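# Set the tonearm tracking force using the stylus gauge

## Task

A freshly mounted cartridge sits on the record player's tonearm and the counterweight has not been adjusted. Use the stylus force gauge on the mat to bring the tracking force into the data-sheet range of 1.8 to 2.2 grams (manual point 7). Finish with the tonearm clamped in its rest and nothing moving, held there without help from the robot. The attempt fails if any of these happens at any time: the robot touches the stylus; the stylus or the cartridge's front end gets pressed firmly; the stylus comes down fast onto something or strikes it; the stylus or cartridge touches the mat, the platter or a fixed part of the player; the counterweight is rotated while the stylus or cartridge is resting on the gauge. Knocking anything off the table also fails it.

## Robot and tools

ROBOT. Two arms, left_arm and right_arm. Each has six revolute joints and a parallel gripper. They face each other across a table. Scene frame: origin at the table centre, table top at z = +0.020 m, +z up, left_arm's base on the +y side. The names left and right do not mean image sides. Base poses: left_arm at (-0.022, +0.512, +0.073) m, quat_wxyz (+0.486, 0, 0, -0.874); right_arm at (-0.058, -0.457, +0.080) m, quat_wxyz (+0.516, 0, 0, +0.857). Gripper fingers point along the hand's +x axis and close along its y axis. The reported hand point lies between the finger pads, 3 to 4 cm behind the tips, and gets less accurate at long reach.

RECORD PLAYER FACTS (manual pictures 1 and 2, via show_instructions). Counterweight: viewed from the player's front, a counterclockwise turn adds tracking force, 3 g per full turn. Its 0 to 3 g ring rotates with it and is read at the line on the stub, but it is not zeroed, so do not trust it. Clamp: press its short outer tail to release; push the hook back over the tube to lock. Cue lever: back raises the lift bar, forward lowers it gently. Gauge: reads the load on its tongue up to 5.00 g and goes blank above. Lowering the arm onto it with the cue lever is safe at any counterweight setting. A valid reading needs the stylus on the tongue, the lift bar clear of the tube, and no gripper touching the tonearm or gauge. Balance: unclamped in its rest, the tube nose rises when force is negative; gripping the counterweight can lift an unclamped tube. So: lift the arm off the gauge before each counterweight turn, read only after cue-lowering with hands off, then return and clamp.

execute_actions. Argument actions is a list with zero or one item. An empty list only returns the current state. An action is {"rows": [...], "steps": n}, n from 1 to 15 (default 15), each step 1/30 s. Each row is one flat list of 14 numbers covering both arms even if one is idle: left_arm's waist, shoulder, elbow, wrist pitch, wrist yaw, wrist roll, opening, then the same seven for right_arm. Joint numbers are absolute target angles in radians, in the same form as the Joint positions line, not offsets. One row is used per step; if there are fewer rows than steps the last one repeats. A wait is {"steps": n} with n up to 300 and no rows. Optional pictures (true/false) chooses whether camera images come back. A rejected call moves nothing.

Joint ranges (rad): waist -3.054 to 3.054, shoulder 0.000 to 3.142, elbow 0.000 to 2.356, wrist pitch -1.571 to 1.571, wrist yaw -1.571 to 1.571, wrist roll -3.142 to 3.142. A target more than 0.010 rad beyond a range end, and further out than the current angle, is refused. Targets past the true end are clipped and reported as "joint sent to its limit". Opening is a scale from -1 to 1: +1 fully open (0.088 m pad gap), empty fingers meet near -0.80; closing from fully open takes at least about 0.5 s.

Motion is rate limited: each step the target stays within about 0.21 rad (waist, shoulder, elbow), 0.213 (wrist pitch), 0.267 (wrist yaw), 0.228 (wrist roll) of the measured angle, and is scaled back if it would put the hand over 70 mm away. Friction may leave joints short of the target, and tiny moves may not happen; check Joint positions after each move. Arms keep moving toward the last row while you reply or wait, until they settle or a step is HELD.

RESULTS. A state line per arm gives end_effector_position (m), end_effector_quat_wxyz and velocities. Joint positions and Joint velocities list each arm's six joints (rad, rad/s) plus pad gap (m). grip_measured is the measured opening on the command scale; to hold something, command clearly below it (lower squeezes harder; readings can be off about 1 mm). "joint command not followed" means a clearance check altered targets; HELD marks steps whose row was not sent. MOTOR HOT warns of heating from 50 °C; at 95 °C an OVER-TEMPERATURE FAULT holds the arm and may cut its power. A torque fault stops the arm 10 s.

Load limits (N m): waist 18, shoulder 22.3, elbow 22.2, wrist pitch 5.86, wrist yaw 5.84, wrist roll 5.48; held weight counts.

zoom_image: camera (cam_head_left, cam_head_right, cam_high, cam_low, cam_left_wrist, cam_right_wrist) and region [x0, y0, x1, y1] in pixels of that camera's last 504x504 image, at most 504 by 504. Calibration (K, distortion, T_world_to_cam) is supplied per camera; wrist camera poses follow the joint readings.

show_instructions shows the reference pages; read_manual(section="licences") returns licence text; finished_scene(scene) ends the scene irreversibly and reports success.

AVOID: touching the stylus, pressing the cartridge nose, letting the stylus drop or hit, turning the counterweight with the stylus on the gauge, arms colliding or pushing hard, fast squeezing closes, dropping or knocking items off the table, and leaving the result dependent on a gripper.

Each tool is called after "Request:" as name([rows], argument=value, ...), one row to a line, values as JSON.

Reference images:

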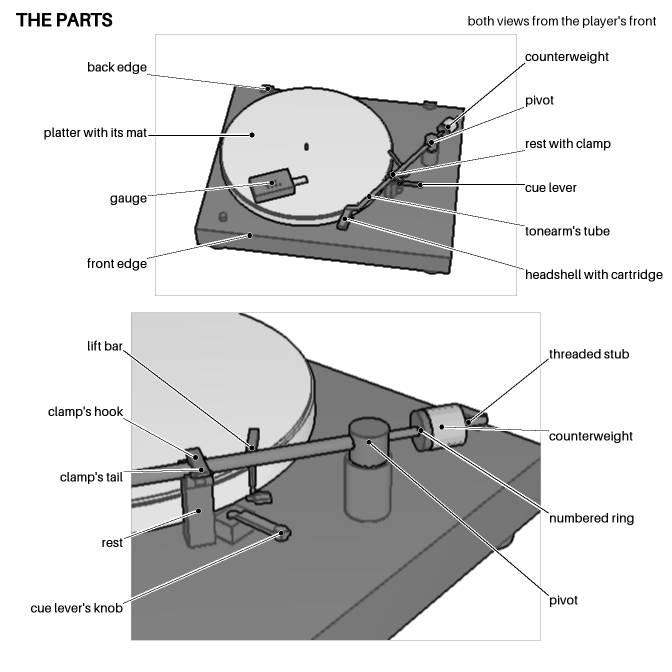

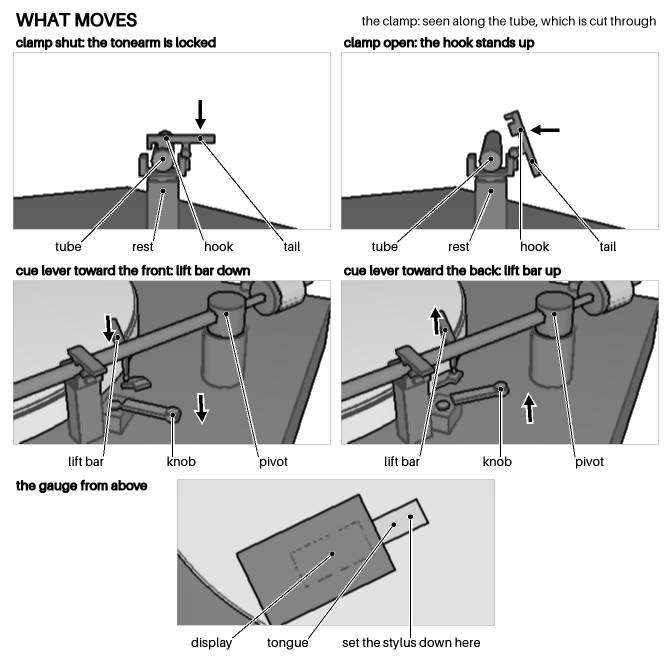

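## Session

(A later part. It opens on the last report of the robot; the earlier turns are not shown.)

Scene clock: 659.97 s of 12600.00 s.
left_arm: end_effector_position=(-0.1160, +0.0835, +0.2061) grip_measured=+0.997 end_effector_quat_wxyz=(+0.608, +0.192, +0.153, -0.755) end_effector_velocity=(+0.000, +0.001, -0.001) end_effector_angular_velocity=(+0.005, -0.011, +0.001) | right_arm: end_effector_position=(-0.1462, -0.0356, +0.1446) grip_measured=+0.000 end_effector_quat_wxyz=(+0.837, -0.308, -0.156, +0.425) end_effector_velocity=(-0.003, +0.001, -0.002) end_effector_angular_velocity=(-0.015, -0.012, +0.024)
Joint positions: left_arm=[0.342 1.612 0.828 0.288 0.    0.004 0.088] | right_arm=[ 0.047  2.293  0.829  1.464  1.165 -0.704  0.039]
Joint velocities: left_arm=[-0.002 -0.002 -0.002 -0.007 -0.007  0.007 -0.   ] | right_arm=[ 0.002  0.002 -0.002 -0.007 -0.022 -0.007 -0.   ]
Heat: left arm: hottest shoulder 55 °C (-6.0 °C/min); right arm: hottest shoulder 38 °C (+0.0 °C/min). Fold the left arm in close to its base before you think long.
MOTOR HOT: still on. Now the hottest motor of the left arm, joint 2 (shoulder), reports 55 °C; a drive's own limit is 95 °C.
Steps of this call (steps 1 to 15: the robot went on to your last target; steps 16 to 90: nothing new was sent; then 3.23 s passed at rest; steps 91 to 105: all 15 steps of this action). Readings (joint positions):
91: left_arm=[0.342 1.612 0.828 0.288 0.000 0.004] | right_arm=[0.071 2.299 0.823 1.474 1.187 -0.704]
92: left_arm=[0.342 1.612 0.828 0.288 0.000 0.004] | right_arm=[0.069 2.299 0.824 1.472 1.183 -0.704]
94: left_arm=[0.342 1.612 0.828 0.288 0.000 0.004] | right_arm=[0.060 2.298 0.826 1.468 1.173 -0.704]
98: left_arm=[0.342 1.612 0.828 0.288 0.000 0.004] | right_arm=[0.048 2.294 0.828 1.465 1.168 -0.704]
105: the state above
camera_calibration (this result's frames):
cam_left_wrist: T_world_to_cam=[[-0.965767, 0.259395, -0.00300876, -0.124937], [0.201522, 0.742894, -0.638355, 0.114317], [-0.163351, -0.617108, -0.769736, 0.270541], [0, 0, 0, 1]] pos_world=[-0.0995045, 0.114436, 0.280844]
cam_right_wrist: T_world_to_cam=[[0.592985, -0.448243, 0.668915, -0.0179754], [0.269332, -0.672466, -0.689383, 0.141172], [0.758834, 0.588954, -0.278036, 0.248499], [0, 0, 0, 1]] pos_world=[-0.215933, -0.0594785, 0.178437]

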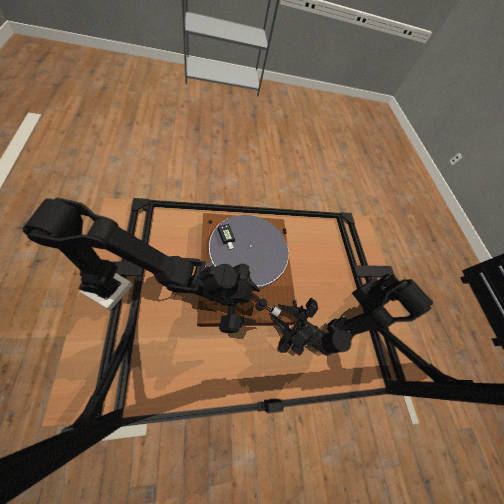

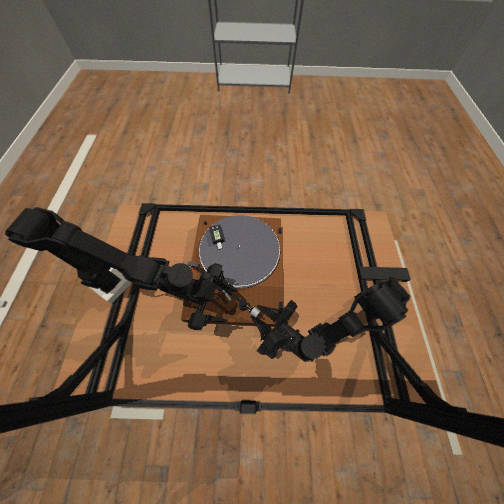

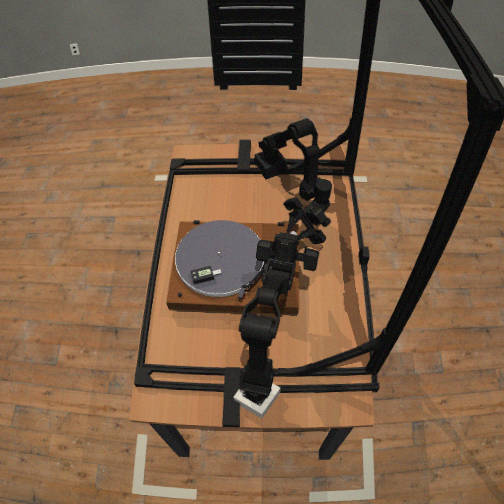

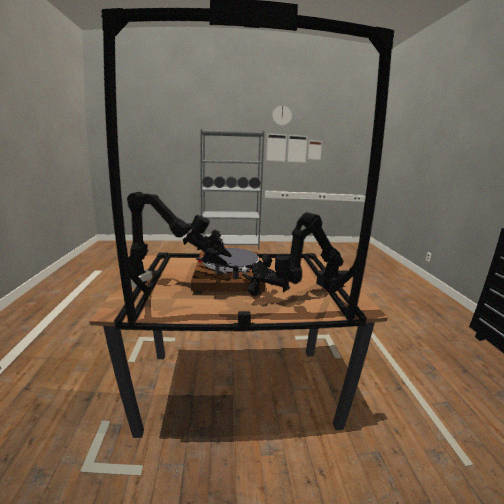

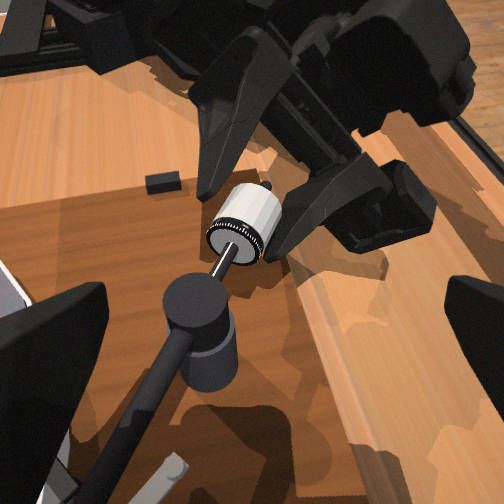

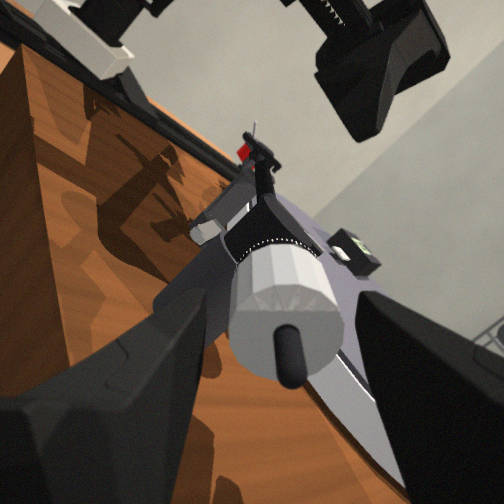

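Request:
execute_actions([
  {"rows":[[0.344,1.612,0.822,0.29,0,0,1,0.047,2.29,0.832,1.464,1.163,-0.7,-0.1],[0.344,1.612,0.822,0.29,0,0,1,0.047,2.29,0.832,1.464,1.163,-0.7,-0.15],[0.344,1.612,0.822,0.29,0,0,1,0.047,2.29,0.832,1.464,1.163,-0.7,-0.2],[0.344,1.612,0.822,0.29,0,0,1,0.047,2.29,0.832,1.464,1.163,-0.7,-0.24],[0.344,1.612,0.822,0.29,0,0,1,0.047,2.29,0.832,1.464,1.163,-0.7,-0.28],[0.344,1.612,0.822,0.29,0,0,1,0.047,2.29,0.832,1.464,1.163,-0.7,-0.31],[0.344,1.612,0.822,0.29,0,0,1,0.047,2.29,0.832,1.464,1.163,-0.7,-0.34]],"steps":15},
], pictures=false)

Request:
execute_actions([
  {"rows":[[0.344,1.612,0.822,0.29,0,0,1,0.047,2.29,0.832,1.464,1.163,-0.67,-0.34],[0.344,1.612,0.822,0.29,0,0,1,0.047,2.29,0.832,1.464,1.163,-0.64,-0.34],[0.344,1.612,0.822,0.29,0,0,1,0.047,2.29,0.832,1.464,1.163,-0.61,-0.34],[0.344,1.612,0.822,0.29,0,0,1,0.047,2.29,0.832,1.464,1.163,-0.58,-0.34],[0.344,1.612,0.822,0.29,0,0,1,0.047,2.29,0.832,1.464,1.163,-0.55,-0.34],[0.344,1.612,0.822,0.29,0,0,1,0.047,2.29,0.832,1.464,1.163,-0.52,-0.34],[0.344,1.612,0.822,0.29,0,0,1,0.047,2.29,0.832,1.464,1.163,-0.49,-0.34],[0.344,1.612,0.822,0.29,0,0,1,0.047,2.29,0.832,1.464,1.163,-0.46,-0.34],[0.344,1.612,0.822,0.29,0,0,1,0.047,2.29,0.832,1.464,1.163,-0.43,-0.34],[0.344,1.612,0.822,0.29,0,0,1,0.047,2.29,0.832,1.464,1.163,-0.4,-0.34],[0.344,1.612,0.822,0.29,0,0,1,0.047,2.29,0.832,1.464,1.163,-0.37,-0.34],[0.344,1.612,0.822,0.29,0,0,1,0.047,2.29,0.832,1.464,1.163,-0.34,-0.34],[0.344,1.612,0.822,0.29,0,0,1,0.047,2.29,0.832,1.464,1.163,-0.31,-0.34],[0.344,1.612,0.822,0.29,0,0,1,0.047,2.29,0.832,1.464,1.163,-0.29,-0.34]],"steps":15},
])

Request:
zoom_image(camera="cam_left_wrist", region=[190, 170, 300, 280])

Scene clock: 672.50 s of 12600.00 s.
left_arm: end_effector_position=(-0.1160, +0.0835, +0.2059) grip_measured=+0.997 end_effector_quat_wxyz=(+0.608, +0.192, +0.153, -0.755) end_effector_velocity=(+0.000, +0.000, +0.001) end_effector_angular_velocity=(+0.000, -0.010, +0.001) | right_arm: end_effector_position=(-0.1465, -0.0354, +0.1448) grip_measured=-0.266 end_effector_quat_wxyz=(+0.837, -0.307, -0.156, +0.425) end_effector_velocity=(+0.000, +0.000, -0.001) end_effector_angular_velocity=(-0.011, -0.010, +0.005)
Joint positions: left_arm=[0.342 1.612 0.828 0.288 0.    0.003 0.088] | right_arm=[ 0.047  2.293  0.829  1.464  1.164 -0.704  0.026]
Joint velocities: left_arm=[-0.002 -0.002  0.002 -0.007 -0.007  0.007 -0.   ] | right_arm=[-0.002 -0.002 -0.002 -0.007 -0.007 -0.007 -0.   ]
Heat: left arm: hottest shoulder 55 °C (-5.0 °C/min); right arm: hottest shoulder 40 °C (+2.0 °C/min). Fold the left arm in close to its base before you think long.
MOTOR HOT: still on. Now the hottest motor of the left arm, joint 2 (shoulder), reports 55 °C; a drive's own limit is 95 °C.
Steps of this call (steps 1 to 15: the robot went on to your last target; steps 16 to 90: nothing new was sent; then 9.03 s passed at rest; steps 91 to 105: all 15 steps of this action). Readings (joint positions):
91: left_arm=[0.342 1.612 0.828 0.288 0.000 0.003] | right_arm=[0.047 2.293 0.829 1.464 1.165 -0.704]
92: left_arm=[0.342 1.612 0.828 0.288 0.000 0.003] | right_arm=[0.047 2.293 0.829 1.464 1.165 -0.704]
94: left_arm=[0.342 1.612 0.828 0.288 0.000 0.003] | right_arm=[0.047 2.293 0.829 1.464 1.165 -0.704]
98: left_arm=[0.342 1.612 0.828 0.288 0.000 0.003] | right_arm=[0.047 2.293 0.829 1.464 1.164 -0.704]
105: the state above

Scene clock: 673.00 s of 12600.00 s.
left_arm: end_effector_position=(-0.1160, +0.0835, +0.2059) grip_measured=+0.997 end_effector_quat_wxyz=(+0.608, +0.192, +0.153, -0.755) end_effector_velocity=(+0.000, +0.001, -0.001) end_effector_angular_velocity=(+0.011, +0.014, +0.014) | right_arm: end_effector_position=(-0.1465, -0.0349, +0.1447) grip_measured=-0.266 end_effector_quat_wxyz=(+0.878, -0.151, -0.077, +0.448) end_effector_velocity=(+0.004, +0.001, +0.002) end_effector_angular_velocity=(+0.307, +0.422, -0.015)
Joint positions: left_arm=[0.342 1.612 0.828 0.288 0.    0.003 0.088] | right_arm=[ 0.046  2.293  0.829  1.463  1.159 -0.34   0.026]
Joint velocities: left_arm=[-0.002 -0.002 -0.002 -0.007 -0.007 -0.022 -0.   ] | right_arm=[-0.007 -0.007  0.002 -0.007  0.007  0.52  -0.   ]
Heat: left arm: hottest shoulder 55 °C (-5.1 °C/min); right arm: hottest shoulder 40 °C (+2.0 °C/min). Fold the left arm in close to its base before you think long.
MOTOR HOT: still on. Now the hottest motor of the left arm, joint 2 (shoulder), reports 55 °C; a drive's own limit is 95 °C.
Steps of this call (steps 1 to 15: all 15 steps of this action). Readings (joint positions):
1: left_arm=[0.342 1.612 0.828 0.288 0.000 0.003] | right_arm=[0.047 2.293 0.829 1.464 1.164 -0.697]
2: left_arm=[0.342 1.612 0.828 0.288 0.000 0.003] | right_arm=[0.047 2.293 0.829 1.464 1.164 -0.683]
4: left_arm=[0.342 1.612 0.828 0.288 0.000 0.003] | right_arm=[0.047 2.293 0.829 1.464 1.163 -0.641]
8: left_arm=[0.342 1.612 0.828 0.288 0.000 0.003] | right_arm=[0.047 2.293 0.829 1.463 1.162 -0.534]
15: the state above
camera_calibration (this result's frames):
cam_left_wrist: T_world_to_cam=[[-0.965815, 0.259221, -0.00265556, -0.125006], [0.20123, 0.743214, -0.638074, 0.11403], [-0.163428, -0.616796, -0.76997, 0.270491], [0, 0, 0, 1]] pos_world=[-0.0994727, 0.114493, 0.280698]
cam_right_wrist: T_world_to_cam=[[0.748456, -0.556403, 0.360872, 0.046057], [0.0414695, -0.50382, -0.862813, 0.139385], [0.661887, 0.660743, -0.354013, 0.247617], [0, 0, 0, 1]] pos_world=[-0.204146, -0.0677596, 0.191302]

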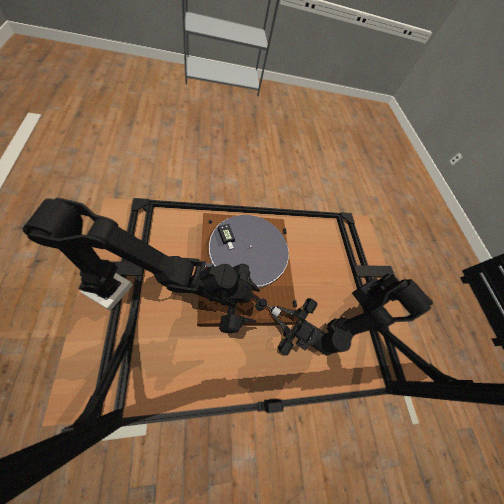

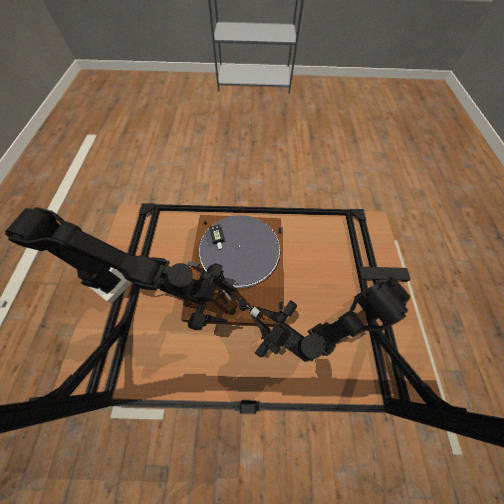

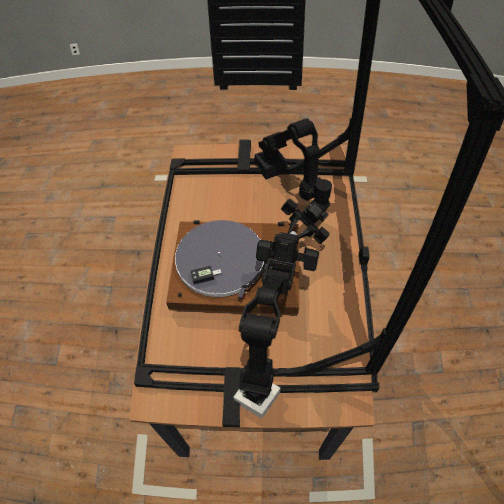

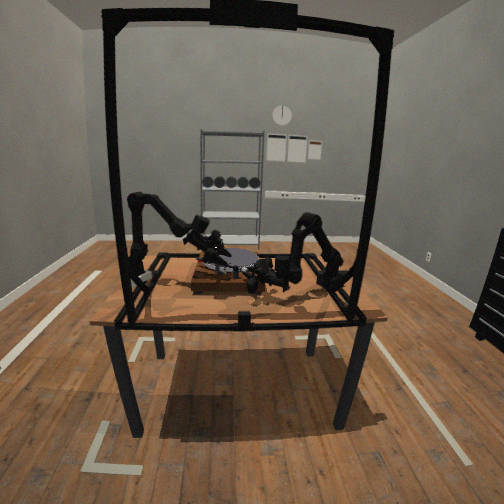

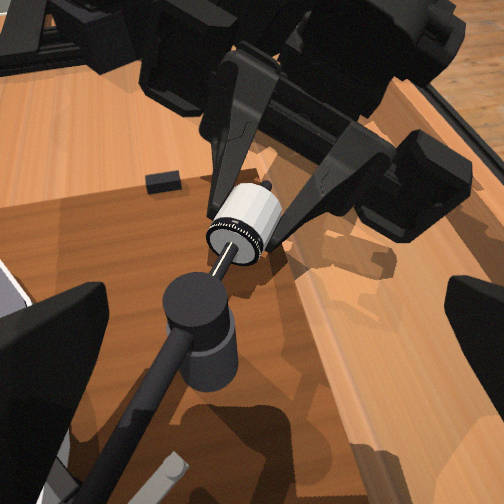

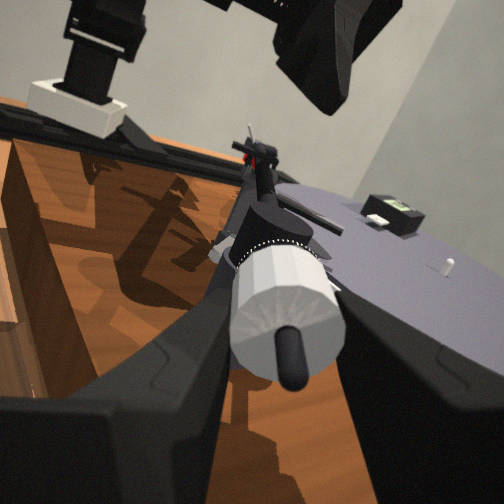

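Region (190, 170, 300, 280) of cam_left_wrist's 504x504 image, scaled by 4.582, with more detail than that image has.

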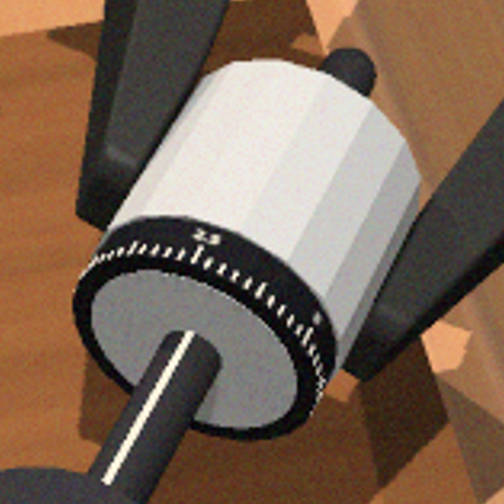

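Request:
execute_actions([
  {"rows":[[0.344,1.612,0.822,0.29,0,0,1,0.047,2.29,0.832,1.464,1.163,-0.25,-0.34],[0.344,1.612,0.822,0.29,0,0,1,0.047,2.29,0.832,1.464,1.163,-0.2,-0.34],[0.344,1.612,0.822,0.29,0,0,1,0.047,2.29,0.832,1.464,1.163,-0.15,-0.34],[0.344,1.612,0.822,0.29,0,0,1,0.047,2.29,0.832,1.464,1.163,-0.1,-0.34],[0.344,1.612,0.822,0.29,0,0,1,0.047,2.29,0.832,1.464,1.163,-0.05,-0.34],[0.344,1.612,0.822,0.29,0,0,1,0.047,2.29,0.832,1.464,1.163,0.0,-0.34],[0.344,1.612,0.822,0.29,0,0,1,0.047,2.29,0.832,1.464,1.163,0.05,-0.34],[0.344,1.612,0.822,0.29,0,0,1,0.047,2.29,0.832,1.464,1.163,0.1,-0.34],[0.344,1.612,0.822,0.29,0,0,1,0.047,2.29,0.832,1.464,1.163,0.13,-0.34]],"steps":15},
], pictures=false)

Request:
execute_actions([
  {"rows":[[0.344,1.612,0.822,0.29,0,0,1,0.047,2.29,0.832,1.464,1.163,0.13,-0.34],[0.344,1.612,0.822,0.29,0,0,1,0.047,2.29,0.832,1.464,1.163,0.13,-0.34],[0.344,1.612,0.822,0.29,0,0,1,0.047,2.29,0.832,1.464,1.163,0.13,-0.34],[0.344,1.612,0.822,0.29,0,0,1,0.047,2.29,0.832,1.464,1.163,0.13,0.0]],"steps":15},
])

Request:
zoom_image(camera="cam_left_wrist", region=[190, 170, 300, 280])

Request:
execute_actions([
  {"rows":[[0.344,1.612,0.822,0.29,0,0,1,0.047,2.29,0.832,1.464,1.163,-0.7,0.0]],"steps":15},
], pictures=false)

Request:
execute_actions([
  {"rows":[[0.344,1.612,0.822,0.29,0,0,1,0.047,2.29,0.832,1.464,1.163,-0.7,0.0],[0.344,1.612,0.822,0.29,0,0,1,0.047,2.29,0.832,1.464,1.163,-0.7,0.0],[0.344,1.612,0.822,0.29,0,0,1,0.047,2.29,0.832,1.464,1.163,-0.7,0.0],[0.344,1.612,0.822,0.29,0,0,1,0.047,2.29,0.832,1.464,1.163,-0.7,0.0],[0.344,1.612,0.822,0.29,0,0,1,0.047,2.29,0.832,1.464,1.163,-0.7,-0.1],[0.344,1.612,0.822,0.29,0,0,1,0.047,2.29,0.832,1.464,1.163,-0.7,-0.15],[0.344,1.612,0.822,0.29,0,0,1,0.047,2.29,0.832,1.464,1.163,-0.7,-0.2],[0.344,1.612,0.822,0.29,0,0,1,0.047,2.29,0.832,1.464,1.163,-0.7,-0.24],[0.344,1.612,0.822,0.29,0,0,1,0.047,2.29,0.832,1.464,1.163,-0.7,-0.28],[0.344,1.612,0.822,0.29,0,0,1,0.047,2.29,0.832,1.464,1.163,-0.7,-0.31],[0.344,1.612,0.822,0.29,0,0,1,0.047,2.29,0.832,1.464,1.163,-0.7,-0.34]],"steps":15},
], pictures=false)

Scene clock: 689.57 s of 12600.00 s.
left_arm: end_effector_position=(-0.1158, +0.0836, +0.2058) grip_measured=+0.997 end_effector_quat_wxyz=(+0.608, +0.192, +0.153, -0.755) end_effector_velocity=(+0.000, +0.001, -0.001) end_effector_angular_velocity=(+0.008, +0.001, +0.007) | right_arm: end_effector_position=(-0.1465, -0.0343, +0.1445) grip_measured=-0.266 end_effector_quat_wxyz=(+0.889, +0.049, +0.026, +0.456) end_effector_velocity=(+0.002, +0.001, +0.001) end_effector_angular_velocity=(+0.079, +0.105, -0.000)
Joint positions: left_arm=[0.342 1.612 0.827 0.288 0.    0.003 0.088] | right_arm=[0.045 2.293 0.829 1.461 1.154 0.113 0.026]
Joint velocities: left_arm=[-0.002 -0.002 -0.002 -0.007 -0.007 -0.007 -0.   ] | right_arm=[-0.007 -0.002 -0.002  0.007 -0.007  0.125 -0.   ]
Heat: left arm: hottest shoulder 54 °C (-4.0 °C/min); right arm: hottest shoulder 41 °C (+3.0 °C/min). Fold the left arm in close to its base before you think long.
MOTOR HOT: still on. Now the hottest motor of the left arm, joint 2 (shoulder), reports 54 °C; a drive's own limit is 95 °C.
Steps of this call (steps 1 to 30: the robot went on to your last target; steps 31 to 90: nothing new was sent; then 13.07 s passed at rest; steps 91 to 105: all 15 steps of this action). Readings (joint positions):
91: left_arm=[0.342 1.612 0.827 0.288 0.000 0.003] | right_arm=[0.046 2.293 0.829 1.463 1.159 -0.286]
92: left_arm=[0.342 1.612 0.827 0.288 0.000 0.003] | right_arm=[0.046 2.293 0.829 1.463 1.159 -0.264]
94: left_arm=[0.342 1.612 0.827 0.288 0.000 0.003] | right_arm=[0.046 2.293 0.829 1.463 1.158 -0.194]
98: left_arm=[0.342 1.612 0.827 0.288 0.000 0.003] | right_arm=[0.045 2.293 0.829 1.463 1.156 -0.018]
105: the state above

Scene clock: 690.07 s of 12600.00 s.
left_arm: end_effector_position=(-0.1158, +0.0836, +0.2056) grip_measured=+0.997 end_effector_quat_wxyz=(+0.608, +0.193, +0.153, -0.755) end_effector_velocity=(+0.001, +0.002, -0.005) end_effector_angular_velocity=(+0.023, +0.024, +0.021) | right_arm: end_effector_position=(-0.1461, -0.0347, +0.1446) grip_measured=-0.005 end_effector_quat_wxyz=(+0.889, +0.055, +0.028, +0.453) end_effector_velocity=(-0.002, -0.000, -0.002) end_effector_angular_velocity=(-0.006, -0.000, +0.010)
Joint positions: left_arm=[0.342 1.613 0.827 0.288 0.    0.003 0.088] | right_arm=[0.045 2.293 0.829 1.462 1.159 0.125 0.039]
Joint velocities: left_arm=[-0.002  0.002 -0.007 -0.007 -0.007 -0.037 -0.   ] | right_arm=[ 0.002  0.002 -0.002 -0.007 -0.007  0.007  0.002]
Heat: left arm: hottest shoulder 54 °C (-4.1 °C/min); right arm: hottest shoulder 41 °C (+3.0 °C/min). Fold the left arm in close to its base before you think long.
MOTOR HOT: still on. Now the hottest motor of the left arm, joint 2 (shoulder), reports 54 °C; a drive's own limit is 95 °C.
Steps of this call (steps 1 to 15: all 15 steps of this action). Readings (joint positions):
1: left_arm=[0.342 1.613 0.827 0.288 0.000 0.003] | right_arm=[0.045 2.293 0.829 1.461 1.154 0.116]
2: left_arm=[0.342 1.613 0.827 0.288 0.000 0.003] | right_arm=[0.045 2.293 0.829 1.461 1.154 0.119]
4: left_arm=[0.342 1.613 0.827 0.288 0.000 0.003] | right_arm=[0.045 2.293 0.829 1.461 1.155 0.122]
8: left_arm=[0.342 1.613 0.827 0.288 0.000 0.003] | right_arm=[0.045 2.293 0.829 1.462 1.159 0.125]
15: the state above
camera_calibration (this result's frames):
cam_left_wrist: T_world_to_cam=[[-0.965913, 0.258854, -0.00261943, -0.124831], [0.20105, 0.743767, -0.637487, 0.113575], [-0.163068, -0.616284, -0.770456, 0.270402], [0, 0, 0, 1]] pos_world=[-0.0993164, 0.114484, 0.280409]
cam_right_wrist: T_world_to_cam=[[0.79872, -0.594048, -0.0956677, 0.117881], [-0.300525, -0.256109, -0.918745, 0.10612], [0.521278, 0.762571, -0.383086, 0.23442], [0, 0, 0, 1]] pos_world=[-0.184461, -0.0815563, 0.198578]

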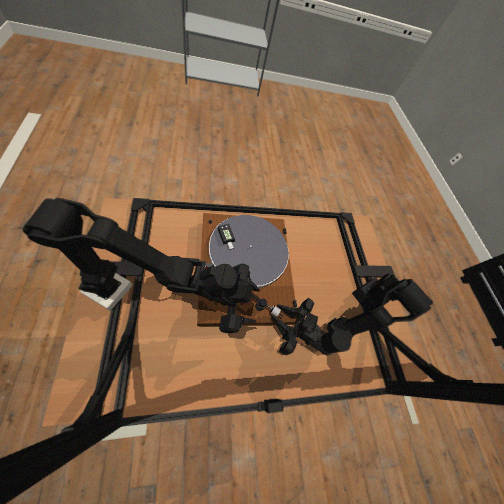

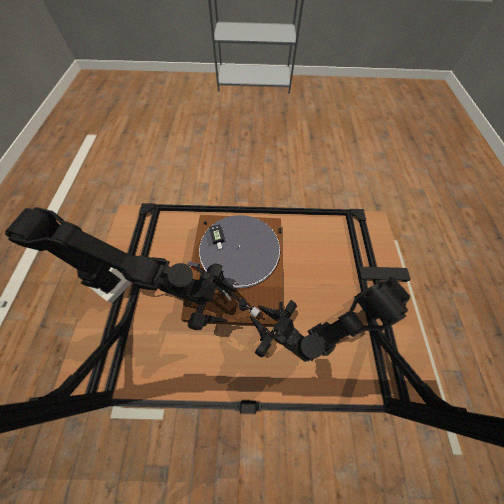

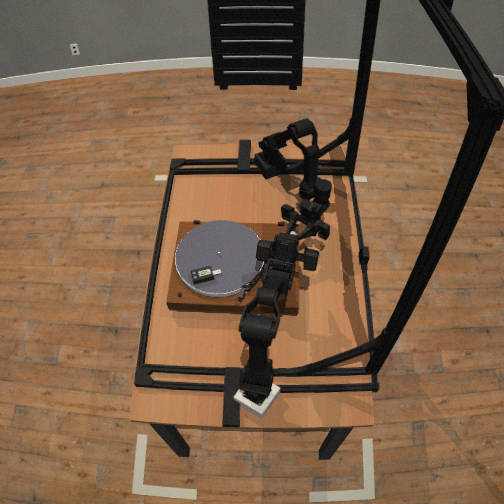

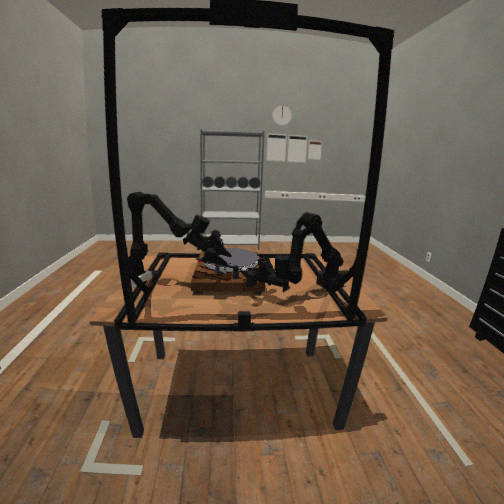

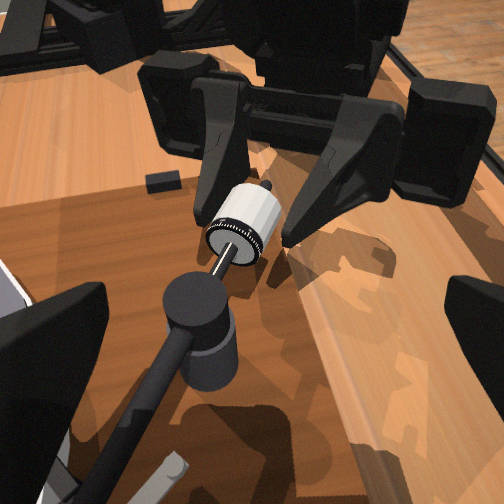

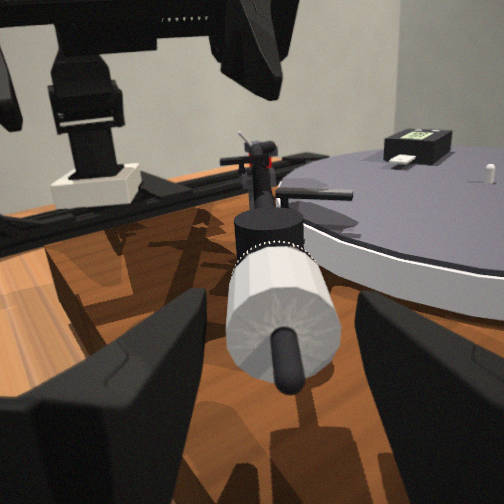

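Region (190, 170, 300, 280) of cam_left_wrist's 504x504 image, scaled by 4.582, with more detail than that image has.

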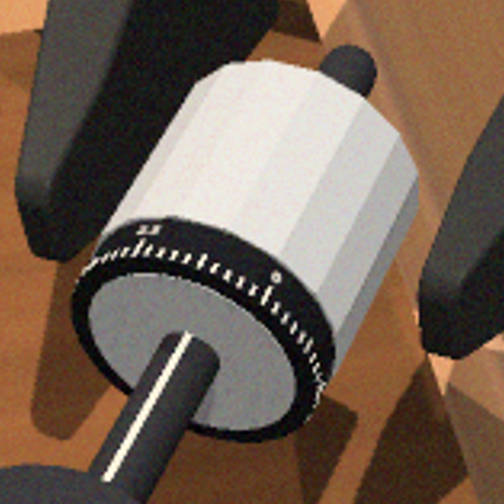

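Scene clock: 690.57 s of 12600.00 s.
left_arm: end_effector_position=(-0.1158, +0.0836, +0.2056) grip_measured=+0.997 end_effector_quat_wxyz=(+0.608, +0.193, +0.153, -0.755) end_effector_velocity=(+0.000, +0.001, -0.001) end_effector_angular_velocity=(+0.005, -0.011, +0.001) | right_arm: end_effector_position=(-0.1460, -0.0348, +0.1450) grip_measured=+0.000 end_effector_quat_wxyz=(+0.842, -0.291, -0.148, +0.429) end_effector_velocity=(+0.000, +0.000, -0.001) end_effector_angular_velocity=(-0.209, -0.282, +0.005)
Joint positions: left_arm=[0.342 1.613 0.827 0.288 0.    0.003 0.088] | right_arm=[ 0.045  2.293  0.829  1.465  1.16  -0.666  0.039]
Joint velocities: left_arm=[-0.002 -0.002 -0.002 -0.007 -0.007  0.007  0.   ] | right_arm=[-0.002 -0.002 -0.002 -0.007 -0.007 -0.344  0.   ]
Heat: left arm: hottest shoulder 54 °C (-4.0 °C/min); right arm: hottest shoulder 41 °C (+3.0 °C/min). Fold the left arm in close to its base before you think long.
MOTOR HOT: still on. Now the hottest motor of the left arm, joint 2 (shoulder), reports 54 °C; a drive's own limit is 95 °C.
Steps of this call (steps 1 to 15: all 15 steps of this action). Readings (joint positions):
1: left_arm=[0.342 1.613 0.827 0.288 0.000 0.003] | right_arm=[0.045 2.293 0.829 1.463 1.159 0.077]
2: left_arm=[0.342 1.613 0.827 0.288 0.000 0.003] | right_arm=[0.045 2.293 0.829 1.464 1.159 0.010]
4: left_arm=[0.342 1.613 0.827 0.288 0.000 0.003] | right_arm=[0.045 2.293 0.829 1.464 1.159 -0.122]
8: left_arm=[0.342 1.613 0.827 0.288 0.000 0.003] | right_arm=[0.045 2.293 0.829 1.464 1.159 -0.385]
15: the state above

Scene clock: 691.07 s of 12600.00 s.
left_arm: end_effector_position=(-0.1158, +0.0836, +0.2056) grip_measured=+0.997 end_effector_quat_wxyz=(+0.608, +0.193, +0.153, -0.755) end_effector_velocity=(+0.000, +0.002, +0.001) end_effector_angular_velocity=(+0.006, +0.015, +0.014) | right_arm: end_effector_position=(-0.1461, -0.0348, +0.1449) grip_measured=-0.268 end_effector_quat_wxyz=(+0.838, -0.303, -0.155, +0.427) end_effector_velocity=(-0.003, +0.003, -0.002) end_effector_angular_velocity=(-0.015, -0.012, +0.034)
Joint positions: left_arm=[0.342 1.613 0.827 0.288 0.    0.003 0.088] | right_arm=[ 0.045  2.293  0.829  1.464  1.159 -0.695  0.026]
Joint velocities: left_arm=[-0.002 -0.007 -0.002 -0.007 -0.007 -0.022 -0.   ] | right_arm=[-0.002  0.002 -0.002 -0.007 -0.037 -0.007 -0.   ]
Heat: left arm: hottest shoulder 54 °C (-4.1 °C/min); right arm: hottest shoulder 41 °C (+3.0 °C/min). Fold the left arm in close to its base before you think long.
MOTOR HOT: still on. Now the hottest motor of the left arm, joint 2 (shoulder), reports 54 °C; a drive's own limit is 95 °C.
Steps of this call (steps 1 to 15: all 15 steps of this action). Readings (joint positions):
1: left_arm=[0.342 1.613 0.827 0.288 0.000 0.003] | right_arm=[0.045 2.293 0.829 1.465 1.160 -0.675]
2: left_arm=[0.342 1.613 0.827 0.288 0.000 0.003] | right_arm=[0.045 2.293 0.829 1.465 1.160 -0.681]
4: left_arm=[0.342 1.613 0.827 0.288 0.000 0.003] | right_arm=[0.045 2.293 0.829 1.465 1.160 -0.688]
8: left_arm=[0.342 1.613 0.827 0.288 0.000 0.003] | right_arm=[0.045 2.293 0.829 1.465 1.160 -0.694]
15: the state above

Ring advanced ≈0.4 g as expected. Second turn.

Request:
execute_actions([
  {"rows":[[0.344,1.612,0.822,0.29,0,0,1,0.047,2.29,0.832,1.464,1.163,-0.65,-0.34],[0.344,1.612,0.822,0.29,0,0,1,0.047,2.29,0.832,1.464,1.163,-0.6,-0.34],[0.344,1.612,0.822,0.29,0,0,1,0.047,2.29,0.832,1.464,1.163,-0.55,-0.34],[0.344,1.612,0.822,0.29,0,0,1,0.047,2.29,0.832,1.464,1.163,-0.5,-0.34],[0.344,1.612,0.822,0.29,0,0,1,0.047,2.29,0.832,1.464,1.163,-0.45,-0.34],[0.344,1.612,0.822,0.29,0,0,1,0.047,2.29,0.832,1.464,1.163,-0.4,-0.34],[0.344,1.612,0.822,0.29,0,0,1,0.047,2.29,0.832,1.464,1.163,-0.35,-0.34],[0.344,1.612,0.822,0.29,0,0,1,0.047,2.29,0.832,1.464,1.163,-0.3,-0.34],[0.344,1.612,0.822,0.29,0,0,1,0.047,2.29,0.832,1.464,1.163,-0.25,-0.34],[0.344,1.612,0.822,0.29,0,0,1,0.047,2.29,0.832,1.464,1.163,-0.2,-0.34],[0.344,1.612,0.822,0.29,0,0,1,0.047,2.29,0.832,1.464,1.163,-0.15,-0.34],[0.344,1.612,0.822,0.29,0,0,1,0.047,2.29,0.832,1.464,1.163,-0.1,-0.34],[0.344,1.612,0.822,0.29,0,0,1,0.047,2.29,0.832,1.464,1.163,-0.05,-0.34],[0.344,1.612,0.822,0.29,0,0,1,0.047,2.29,0.832,1.464,1.163,0.0,-0.34],[0.344,1.612,0.822,0.29,0,0,1,0.047,2.29,0.832,1.464,1.163,0.05,-0.34]],"steps":15},
], pictures=false)

Request:
execute_actions([
  {"rows":[[0.344,1.612,0.822,0.29,0,0,1,0.047,2.29,0.832,1.464,1.163,0.1,-0.34],[0.344,1.612,0.822,0.29,0,0,1,0.047,2.29,0.832,1.464,1.163,0.14,-0.34]],"steps":15},
], pictures=false)

Request:
execute_actions([
  {"rows":[[0.344,1.612,0.822,0.29,0,0,1,0.047,2.29,0.832,1.464,1.163,0.13,0.05]],"steps":12},
], pictures=false)

Request:
execute_actions([
  {"rows":[[0.344,1.612,0.822,0.29,0,0,1,0.09,2.29,0.81,1.48,1.205,0.05,0.05],[0.344,1.612,0.822,0.29,0,0,1,0.12,2.29,0.8,1.49,1.235,0.0,0.05],[0.344,1.612,0.822,0.29,0,0,1,0.16,2.29,0.78,1.508,1.272,0.0,0.05],[0.344,1.612,0.822,0.29,0,0,1,0.21,2.29,0.76,1.53,1.32,0.0,0.05],[0.344,1.612,0.822,0.29,0,0,1,0.27,2.29,0.743,1.55,1.383,0.0,0.05]],"steps":15},
])

Request:
zoom_image(camera="cam_left_wrist", region=[190, 170, 300, 280])

Scene clock: 704.00 s of 12600.00 s.
left_arm: end_effector_position=(-0.1158, +0.0837, +0.2055) grip_measured=+0.997 end_effector_quat_wxyz=(+0.608, +0.193, +0.153, -0.755) end_effector_velocity=(+0.000, +0.001, -0.003) end_effector_angular_velocity=(+0.007, -0.025, -0.006) | right_arm: end_effector_position=(-0.1461, -0.0339, +0.1449) grip_measured=-0.269 end_effector_quat_wxyz=(+0.889, -0.033, -0.017, +0.456) end_effector_velocity=(+0.001, +0.002, +0.001) end_effector_angular_velocity=(+0.883, +1.223, +0.015)
Joint positions: left_arm=[0.342 1.613 0.827 0.288 0.    0.003 0.088] | right_arm=[ 0.043  2.293  0.83   1.464  1.152 -0.075  0.026]
Joint velocities: left_arm=[-0.002  0.002 -0.002 -0.007 -0.007  0.022 -0.   ] | right_arm=[-0.007 -0.002 -0.002  0.007 -0.022  1.502  0.   ]
Heat: left arm: hottest shoulder 54 °C (-3.0 °C/min); right arm: hottest shoulder 41 °C (+4.0 °C/min). Fold the left arm in close to its base before you think long.
MOTOR HOT: still on. Now the hottest motor of the left arm, joint 2 (shoulder), reports 54 °C; a drive's own limit is 95 °C.
Steps of this call (steps 1 to 15: the robot went on to your last target; steps 16 to 90: nothing new was sent; then 9.43 s passed at rest; steps 91 to 105: all 15 steps of this action). Readings (joint positions):
91: left_arm=[0.342 1.613 0.827 0.288 0.000 0.003] | right_arm=[0.045 2.293 0.830 1.465 1.159 -0.691]
92: left_arm=[0.342 1.613 0.827 0.288 0.000 0.003] | right_arm=[0.045 2.293 0.830 1.464 1.159 -0.669]
94: left_arm=[0.342 1.613 0.827 0.288 0.000 0.003] | right_arm=[0.045 2.293 0.830 1.464 1.159 -0.599]
98: left_arm=[0.342 1.613 0.827 0.288 0.000 0.003] | right_arm=[0.044 2.293 0.830 1.464 1.156 -0.419]
105: the state above

Scene clock: 704.50 s of 12600.00 s.
left_arm: end_effector_position=(-0.1158, +0.0837, +0.2055) grip_measured=+0.997 end_effector_quat_wxyz=(+0.608, +0.193, +0.153, -0.755) end_effector_velocity=(+0.000, +0.001, -0.001) end_effector_angular_velocity=(+0.008, +0.001, +0.007) | right_arm: end_effector_position=(-0.1460, -0.0337, +0.1447) grip_measured=-0.269 end_effector_quat_wxyz=(+0.888, +0.059, +0.030, +0.456) end_effector_velocity=(+0.003, -0.000, -0.003) end_effector_angular_velocity=(-0.019, -0.015, +0.000)
Joint positions: left_arm=[0.342 1.613 0.827 0.288 0.    0.003 0.088] | right_arm=[0.042 2.293 0.83  1.463 1.151 0.133 0.026]
Joint velocities: left_arm=[-0.002 -0.002 -0.002 -0.007 -0.007 -0.007 -0.   ] | right_arm=[-0.007  0.002 -0.007 -0.007 -0.007 -0.007 -0.   ]
Heat: left arm: hottest shoulder 54 °C (-2.0 °C/min); right arm: hottest shoulder 41 °C (+4.0 °C/min). Fold the left arm in close to its base before you think long.
MOTOR HOT: still on. Now the hottest motor of the left arm, joint 2 (shoulder), reports 54 °C; a drive's own limit is 95 °C.
Steps of this call (steps 1 to 15: all 15 steps of this action). Readings (joint positions):
1: left_arm=[0.342 1.613 0.827 0.288 0.000 0.003] | right_arm=[0.043 2.293 0.830 1.464 1.152 -0.026]
2: left_arm=[0.342 1.613 0.827 0.288 0.000 0.003] | right_arm=[0.043 2.293 0.830 1.464 1.152 0.022]
4: left_arm=[0.342 1.613 0.827 0.288 0.000 0.003] | right_arm=[0.043 2.293 0.830 1.463 1.151 0.081]
8: left_arm=[0.342 1.613 0.827 0.288 0.000 0.003] | right_arm=[0.042 2.293 0.830 1.463 1.151 0.122]
15: the state above

Scene clock: 704.90 s of 12600.00 s.
left_arm: end_effector_position=(-0.1158, +0.0837, +0.2055) grip_measured=+0.997 end_effector_quat_wxyz=(+0.608, +0.193, +0.153, -0.755) end_effector_velocity=(+0.001, +0.002, -0.005) end_effector_angular_velocity=(+0.017, -0.001, +0.007) | right_arm: end_effector_position=(-0.1461, -0.0347, +0.1447) grip_measured=+0.045 end_effector_quat_wxyz=(+0.889, +0.059, +0.030, +0.453) end_effector_velocity=(-0.001, +0.002, -0.001) end_effector_angular_velocity=(-0.011, -0.010, +0.020)
Joint positions: left_arm=[0.342 1.613 0.827 0.288 0.    0.003 0.088] | right_arm=[0.045 2.293 0.83  1.463 1.159 0.134 0.041]
Joint velocities: left_arm=[-0.002  0.002 -0.007 -0.007 -0.007 -0.007 -0.   ] | right_arm=[-0.002 -0.002 -0.002 -0.007 -0.022 -0.007  0.003]
Heat: left arm: hottest shoulder 54 °C (-2.0 °C/min); right arm: hottest shoulder 42 °C (+5.0 °C/min). Fold the left arm in close to its base before you think long.
MOTOR HOT: still on. Now the hottest motor of the left arm, joint 2 (shoulder), reports 54 °C; a drive's own limit is 95 °C.
Steps of this call (steps 1 to 12: all 12 steps of this action). Readings (joint positions):
1: left_arm=[0.342 1.613 0.827 0.288 0.000 0.003] | right_arm=[0.043 2.293 0.830 1.463 1.153 0.134]
2: left_arm=[0.342 1.613 0.827 0.288 0.000 0.003] | right_arm=[0.043 2.293 0.830 1.463 1.158 0.134]
4: left_arm=[0.342 1.613 0.827 0.288 0.000 0.003] | right_arm=[0.044 2.293 0.830 1.463 1.159 0.134]
8: left_arm=[0.342 1.613 0.827 0.288 0.000 0.003] | right_arm=[0.045 2.293 0.830 1.463 1.159 0.134]
12: the state above

Scene clock: 705.40 s of 12600.00 s.
left_arm: end_effector_position=(-0.1158, +0.0837, +0.2055) grip_measured=+0.997 end_effector_quat_wxyz=(+0.608, +0.193, +0.153, -0.755) end_effector_velocity=(+0.003, +0.001, -0.002) end_effector_angular_velocity=(+0.013, -0.020, +0.013) | right_arm: end_effector_position=(-0.1967, -0.0949, +0.1391) grip_measured=+0.050 end_effector_quat_wxyz=(+0.889, +0.004, +0.002, +0.458) end_effector_velocity=(+0.011, -0.001, +0.001) end_effector_angular_velocity=(-0.011, -0.016, -0.039)
Joint positions: left_arm=[0.342 1.613 0.827 0.288 0.    0.003 0.088] | right_arm=[0.27  2.293 0.749 1.547 1.376 0.005 0.041]
Joint velocities: left_arm=[-0.002 -0.002  0.002 -0.022 -0.022  0.007 -0.   ] | right_arm=[-0.017 -0.007 -0.012  0.007  0.022 -0.022  0.   ]
Heat: left arm: hottest shoulder 53 °C (-3.0 °C/min); right arm: hottest shoulder 42 °C (+5.1 °C/min). Fold the left arm in close to its base before you think long.
MOTOR HOT: still on. Now the hottest motor of the left arm, joint 2 (shoulder), reports 53 °C; a drive's own limit is 95 °C.
Steps of this call (steps 1 to 15: all 15 steps of this action). Readings (joint positions):
1: left_arm=[0.342 1.613 0.827 0.288 0.000 0.003] | right_arm=[0.048 2.293 0.828 1.466 1.170 0.113]
2: left_arm=[0.342 1.613 0.827 0.288 0.000 0.003] | right_arm=[0.059 2.293 0.824 1.473 1.188 0.081]
4: left_arm=[0.342 1.613 0.827 0.288 0.000 0.003] | right_arm=[0.107 2.293 0.804 1.495 1.240 0.041]
8: left_arm=[0.342 1.613 0.827 0.288 0.000 0.003] | right_arm=[0.251 2.293 0.759 1.534 1.344 0.013]
15: the state above
camera_calibration (this result's frames):
cam_left_wrist: T_world_to_cam=[[-0.965961, 0.258679, -0.0022665, -0.124899], [0.200758, 0.744086, -0.637206, 0.113289], [-0.163146, -0.615971, -0.77069, 0.270352], [0, 0, 0, 1]] pos_world=[-0.0992846, 0.114542, 0.280263]
cam_right_wrist: T_world_to_cam=[[0.807509, -0.589531, 0.0195622, 0.108114], [-0.2109, -0.319535, -0.923807, 0.0827236], [0.550864, 0.741856, -0.382359, 0.308281], [0, 0, 0, 1]] pos_world=[-0.239678, -0.13853, 0.19218]

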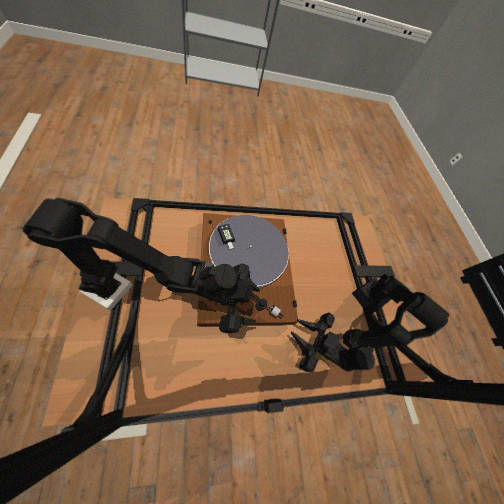

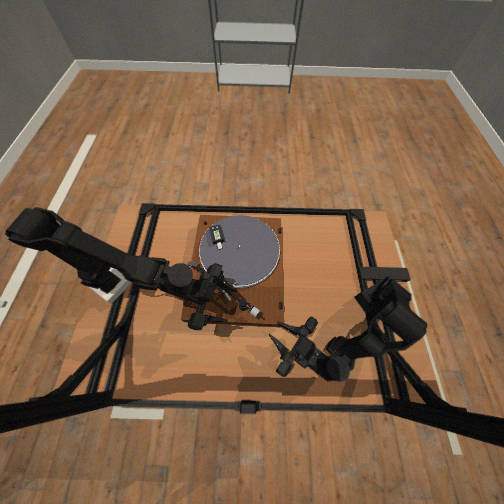

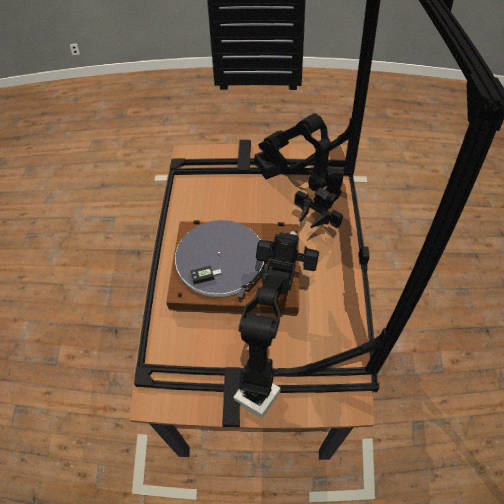

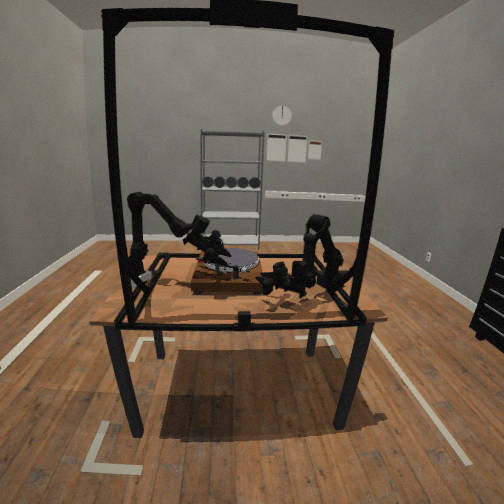

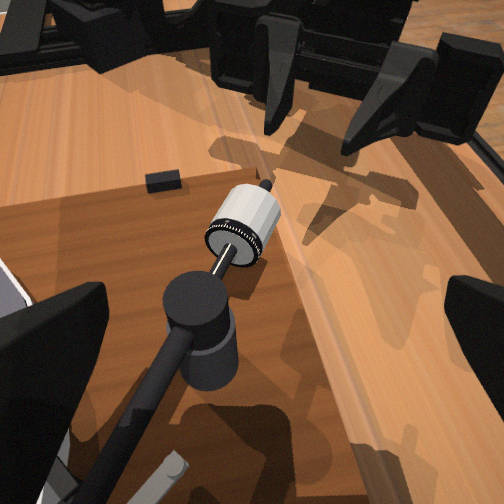

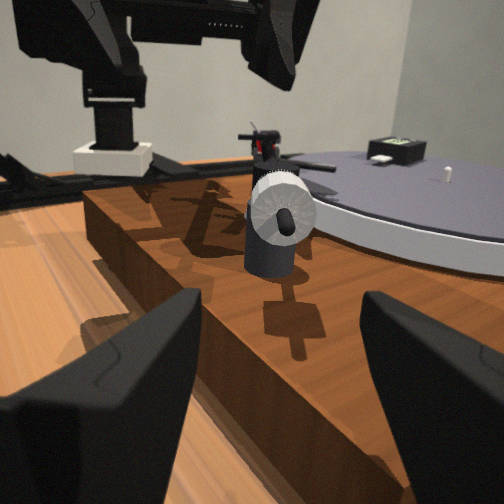

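Region (190, 170, 300, 280) of cam_left_wrist's 504x504 image, scaled by 4.582, with more detail than that image has.

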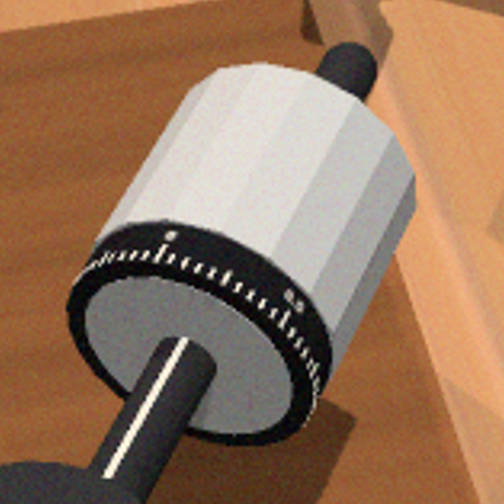

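Request:
finished_scene(scene=1)

The scene is finished: the task was done.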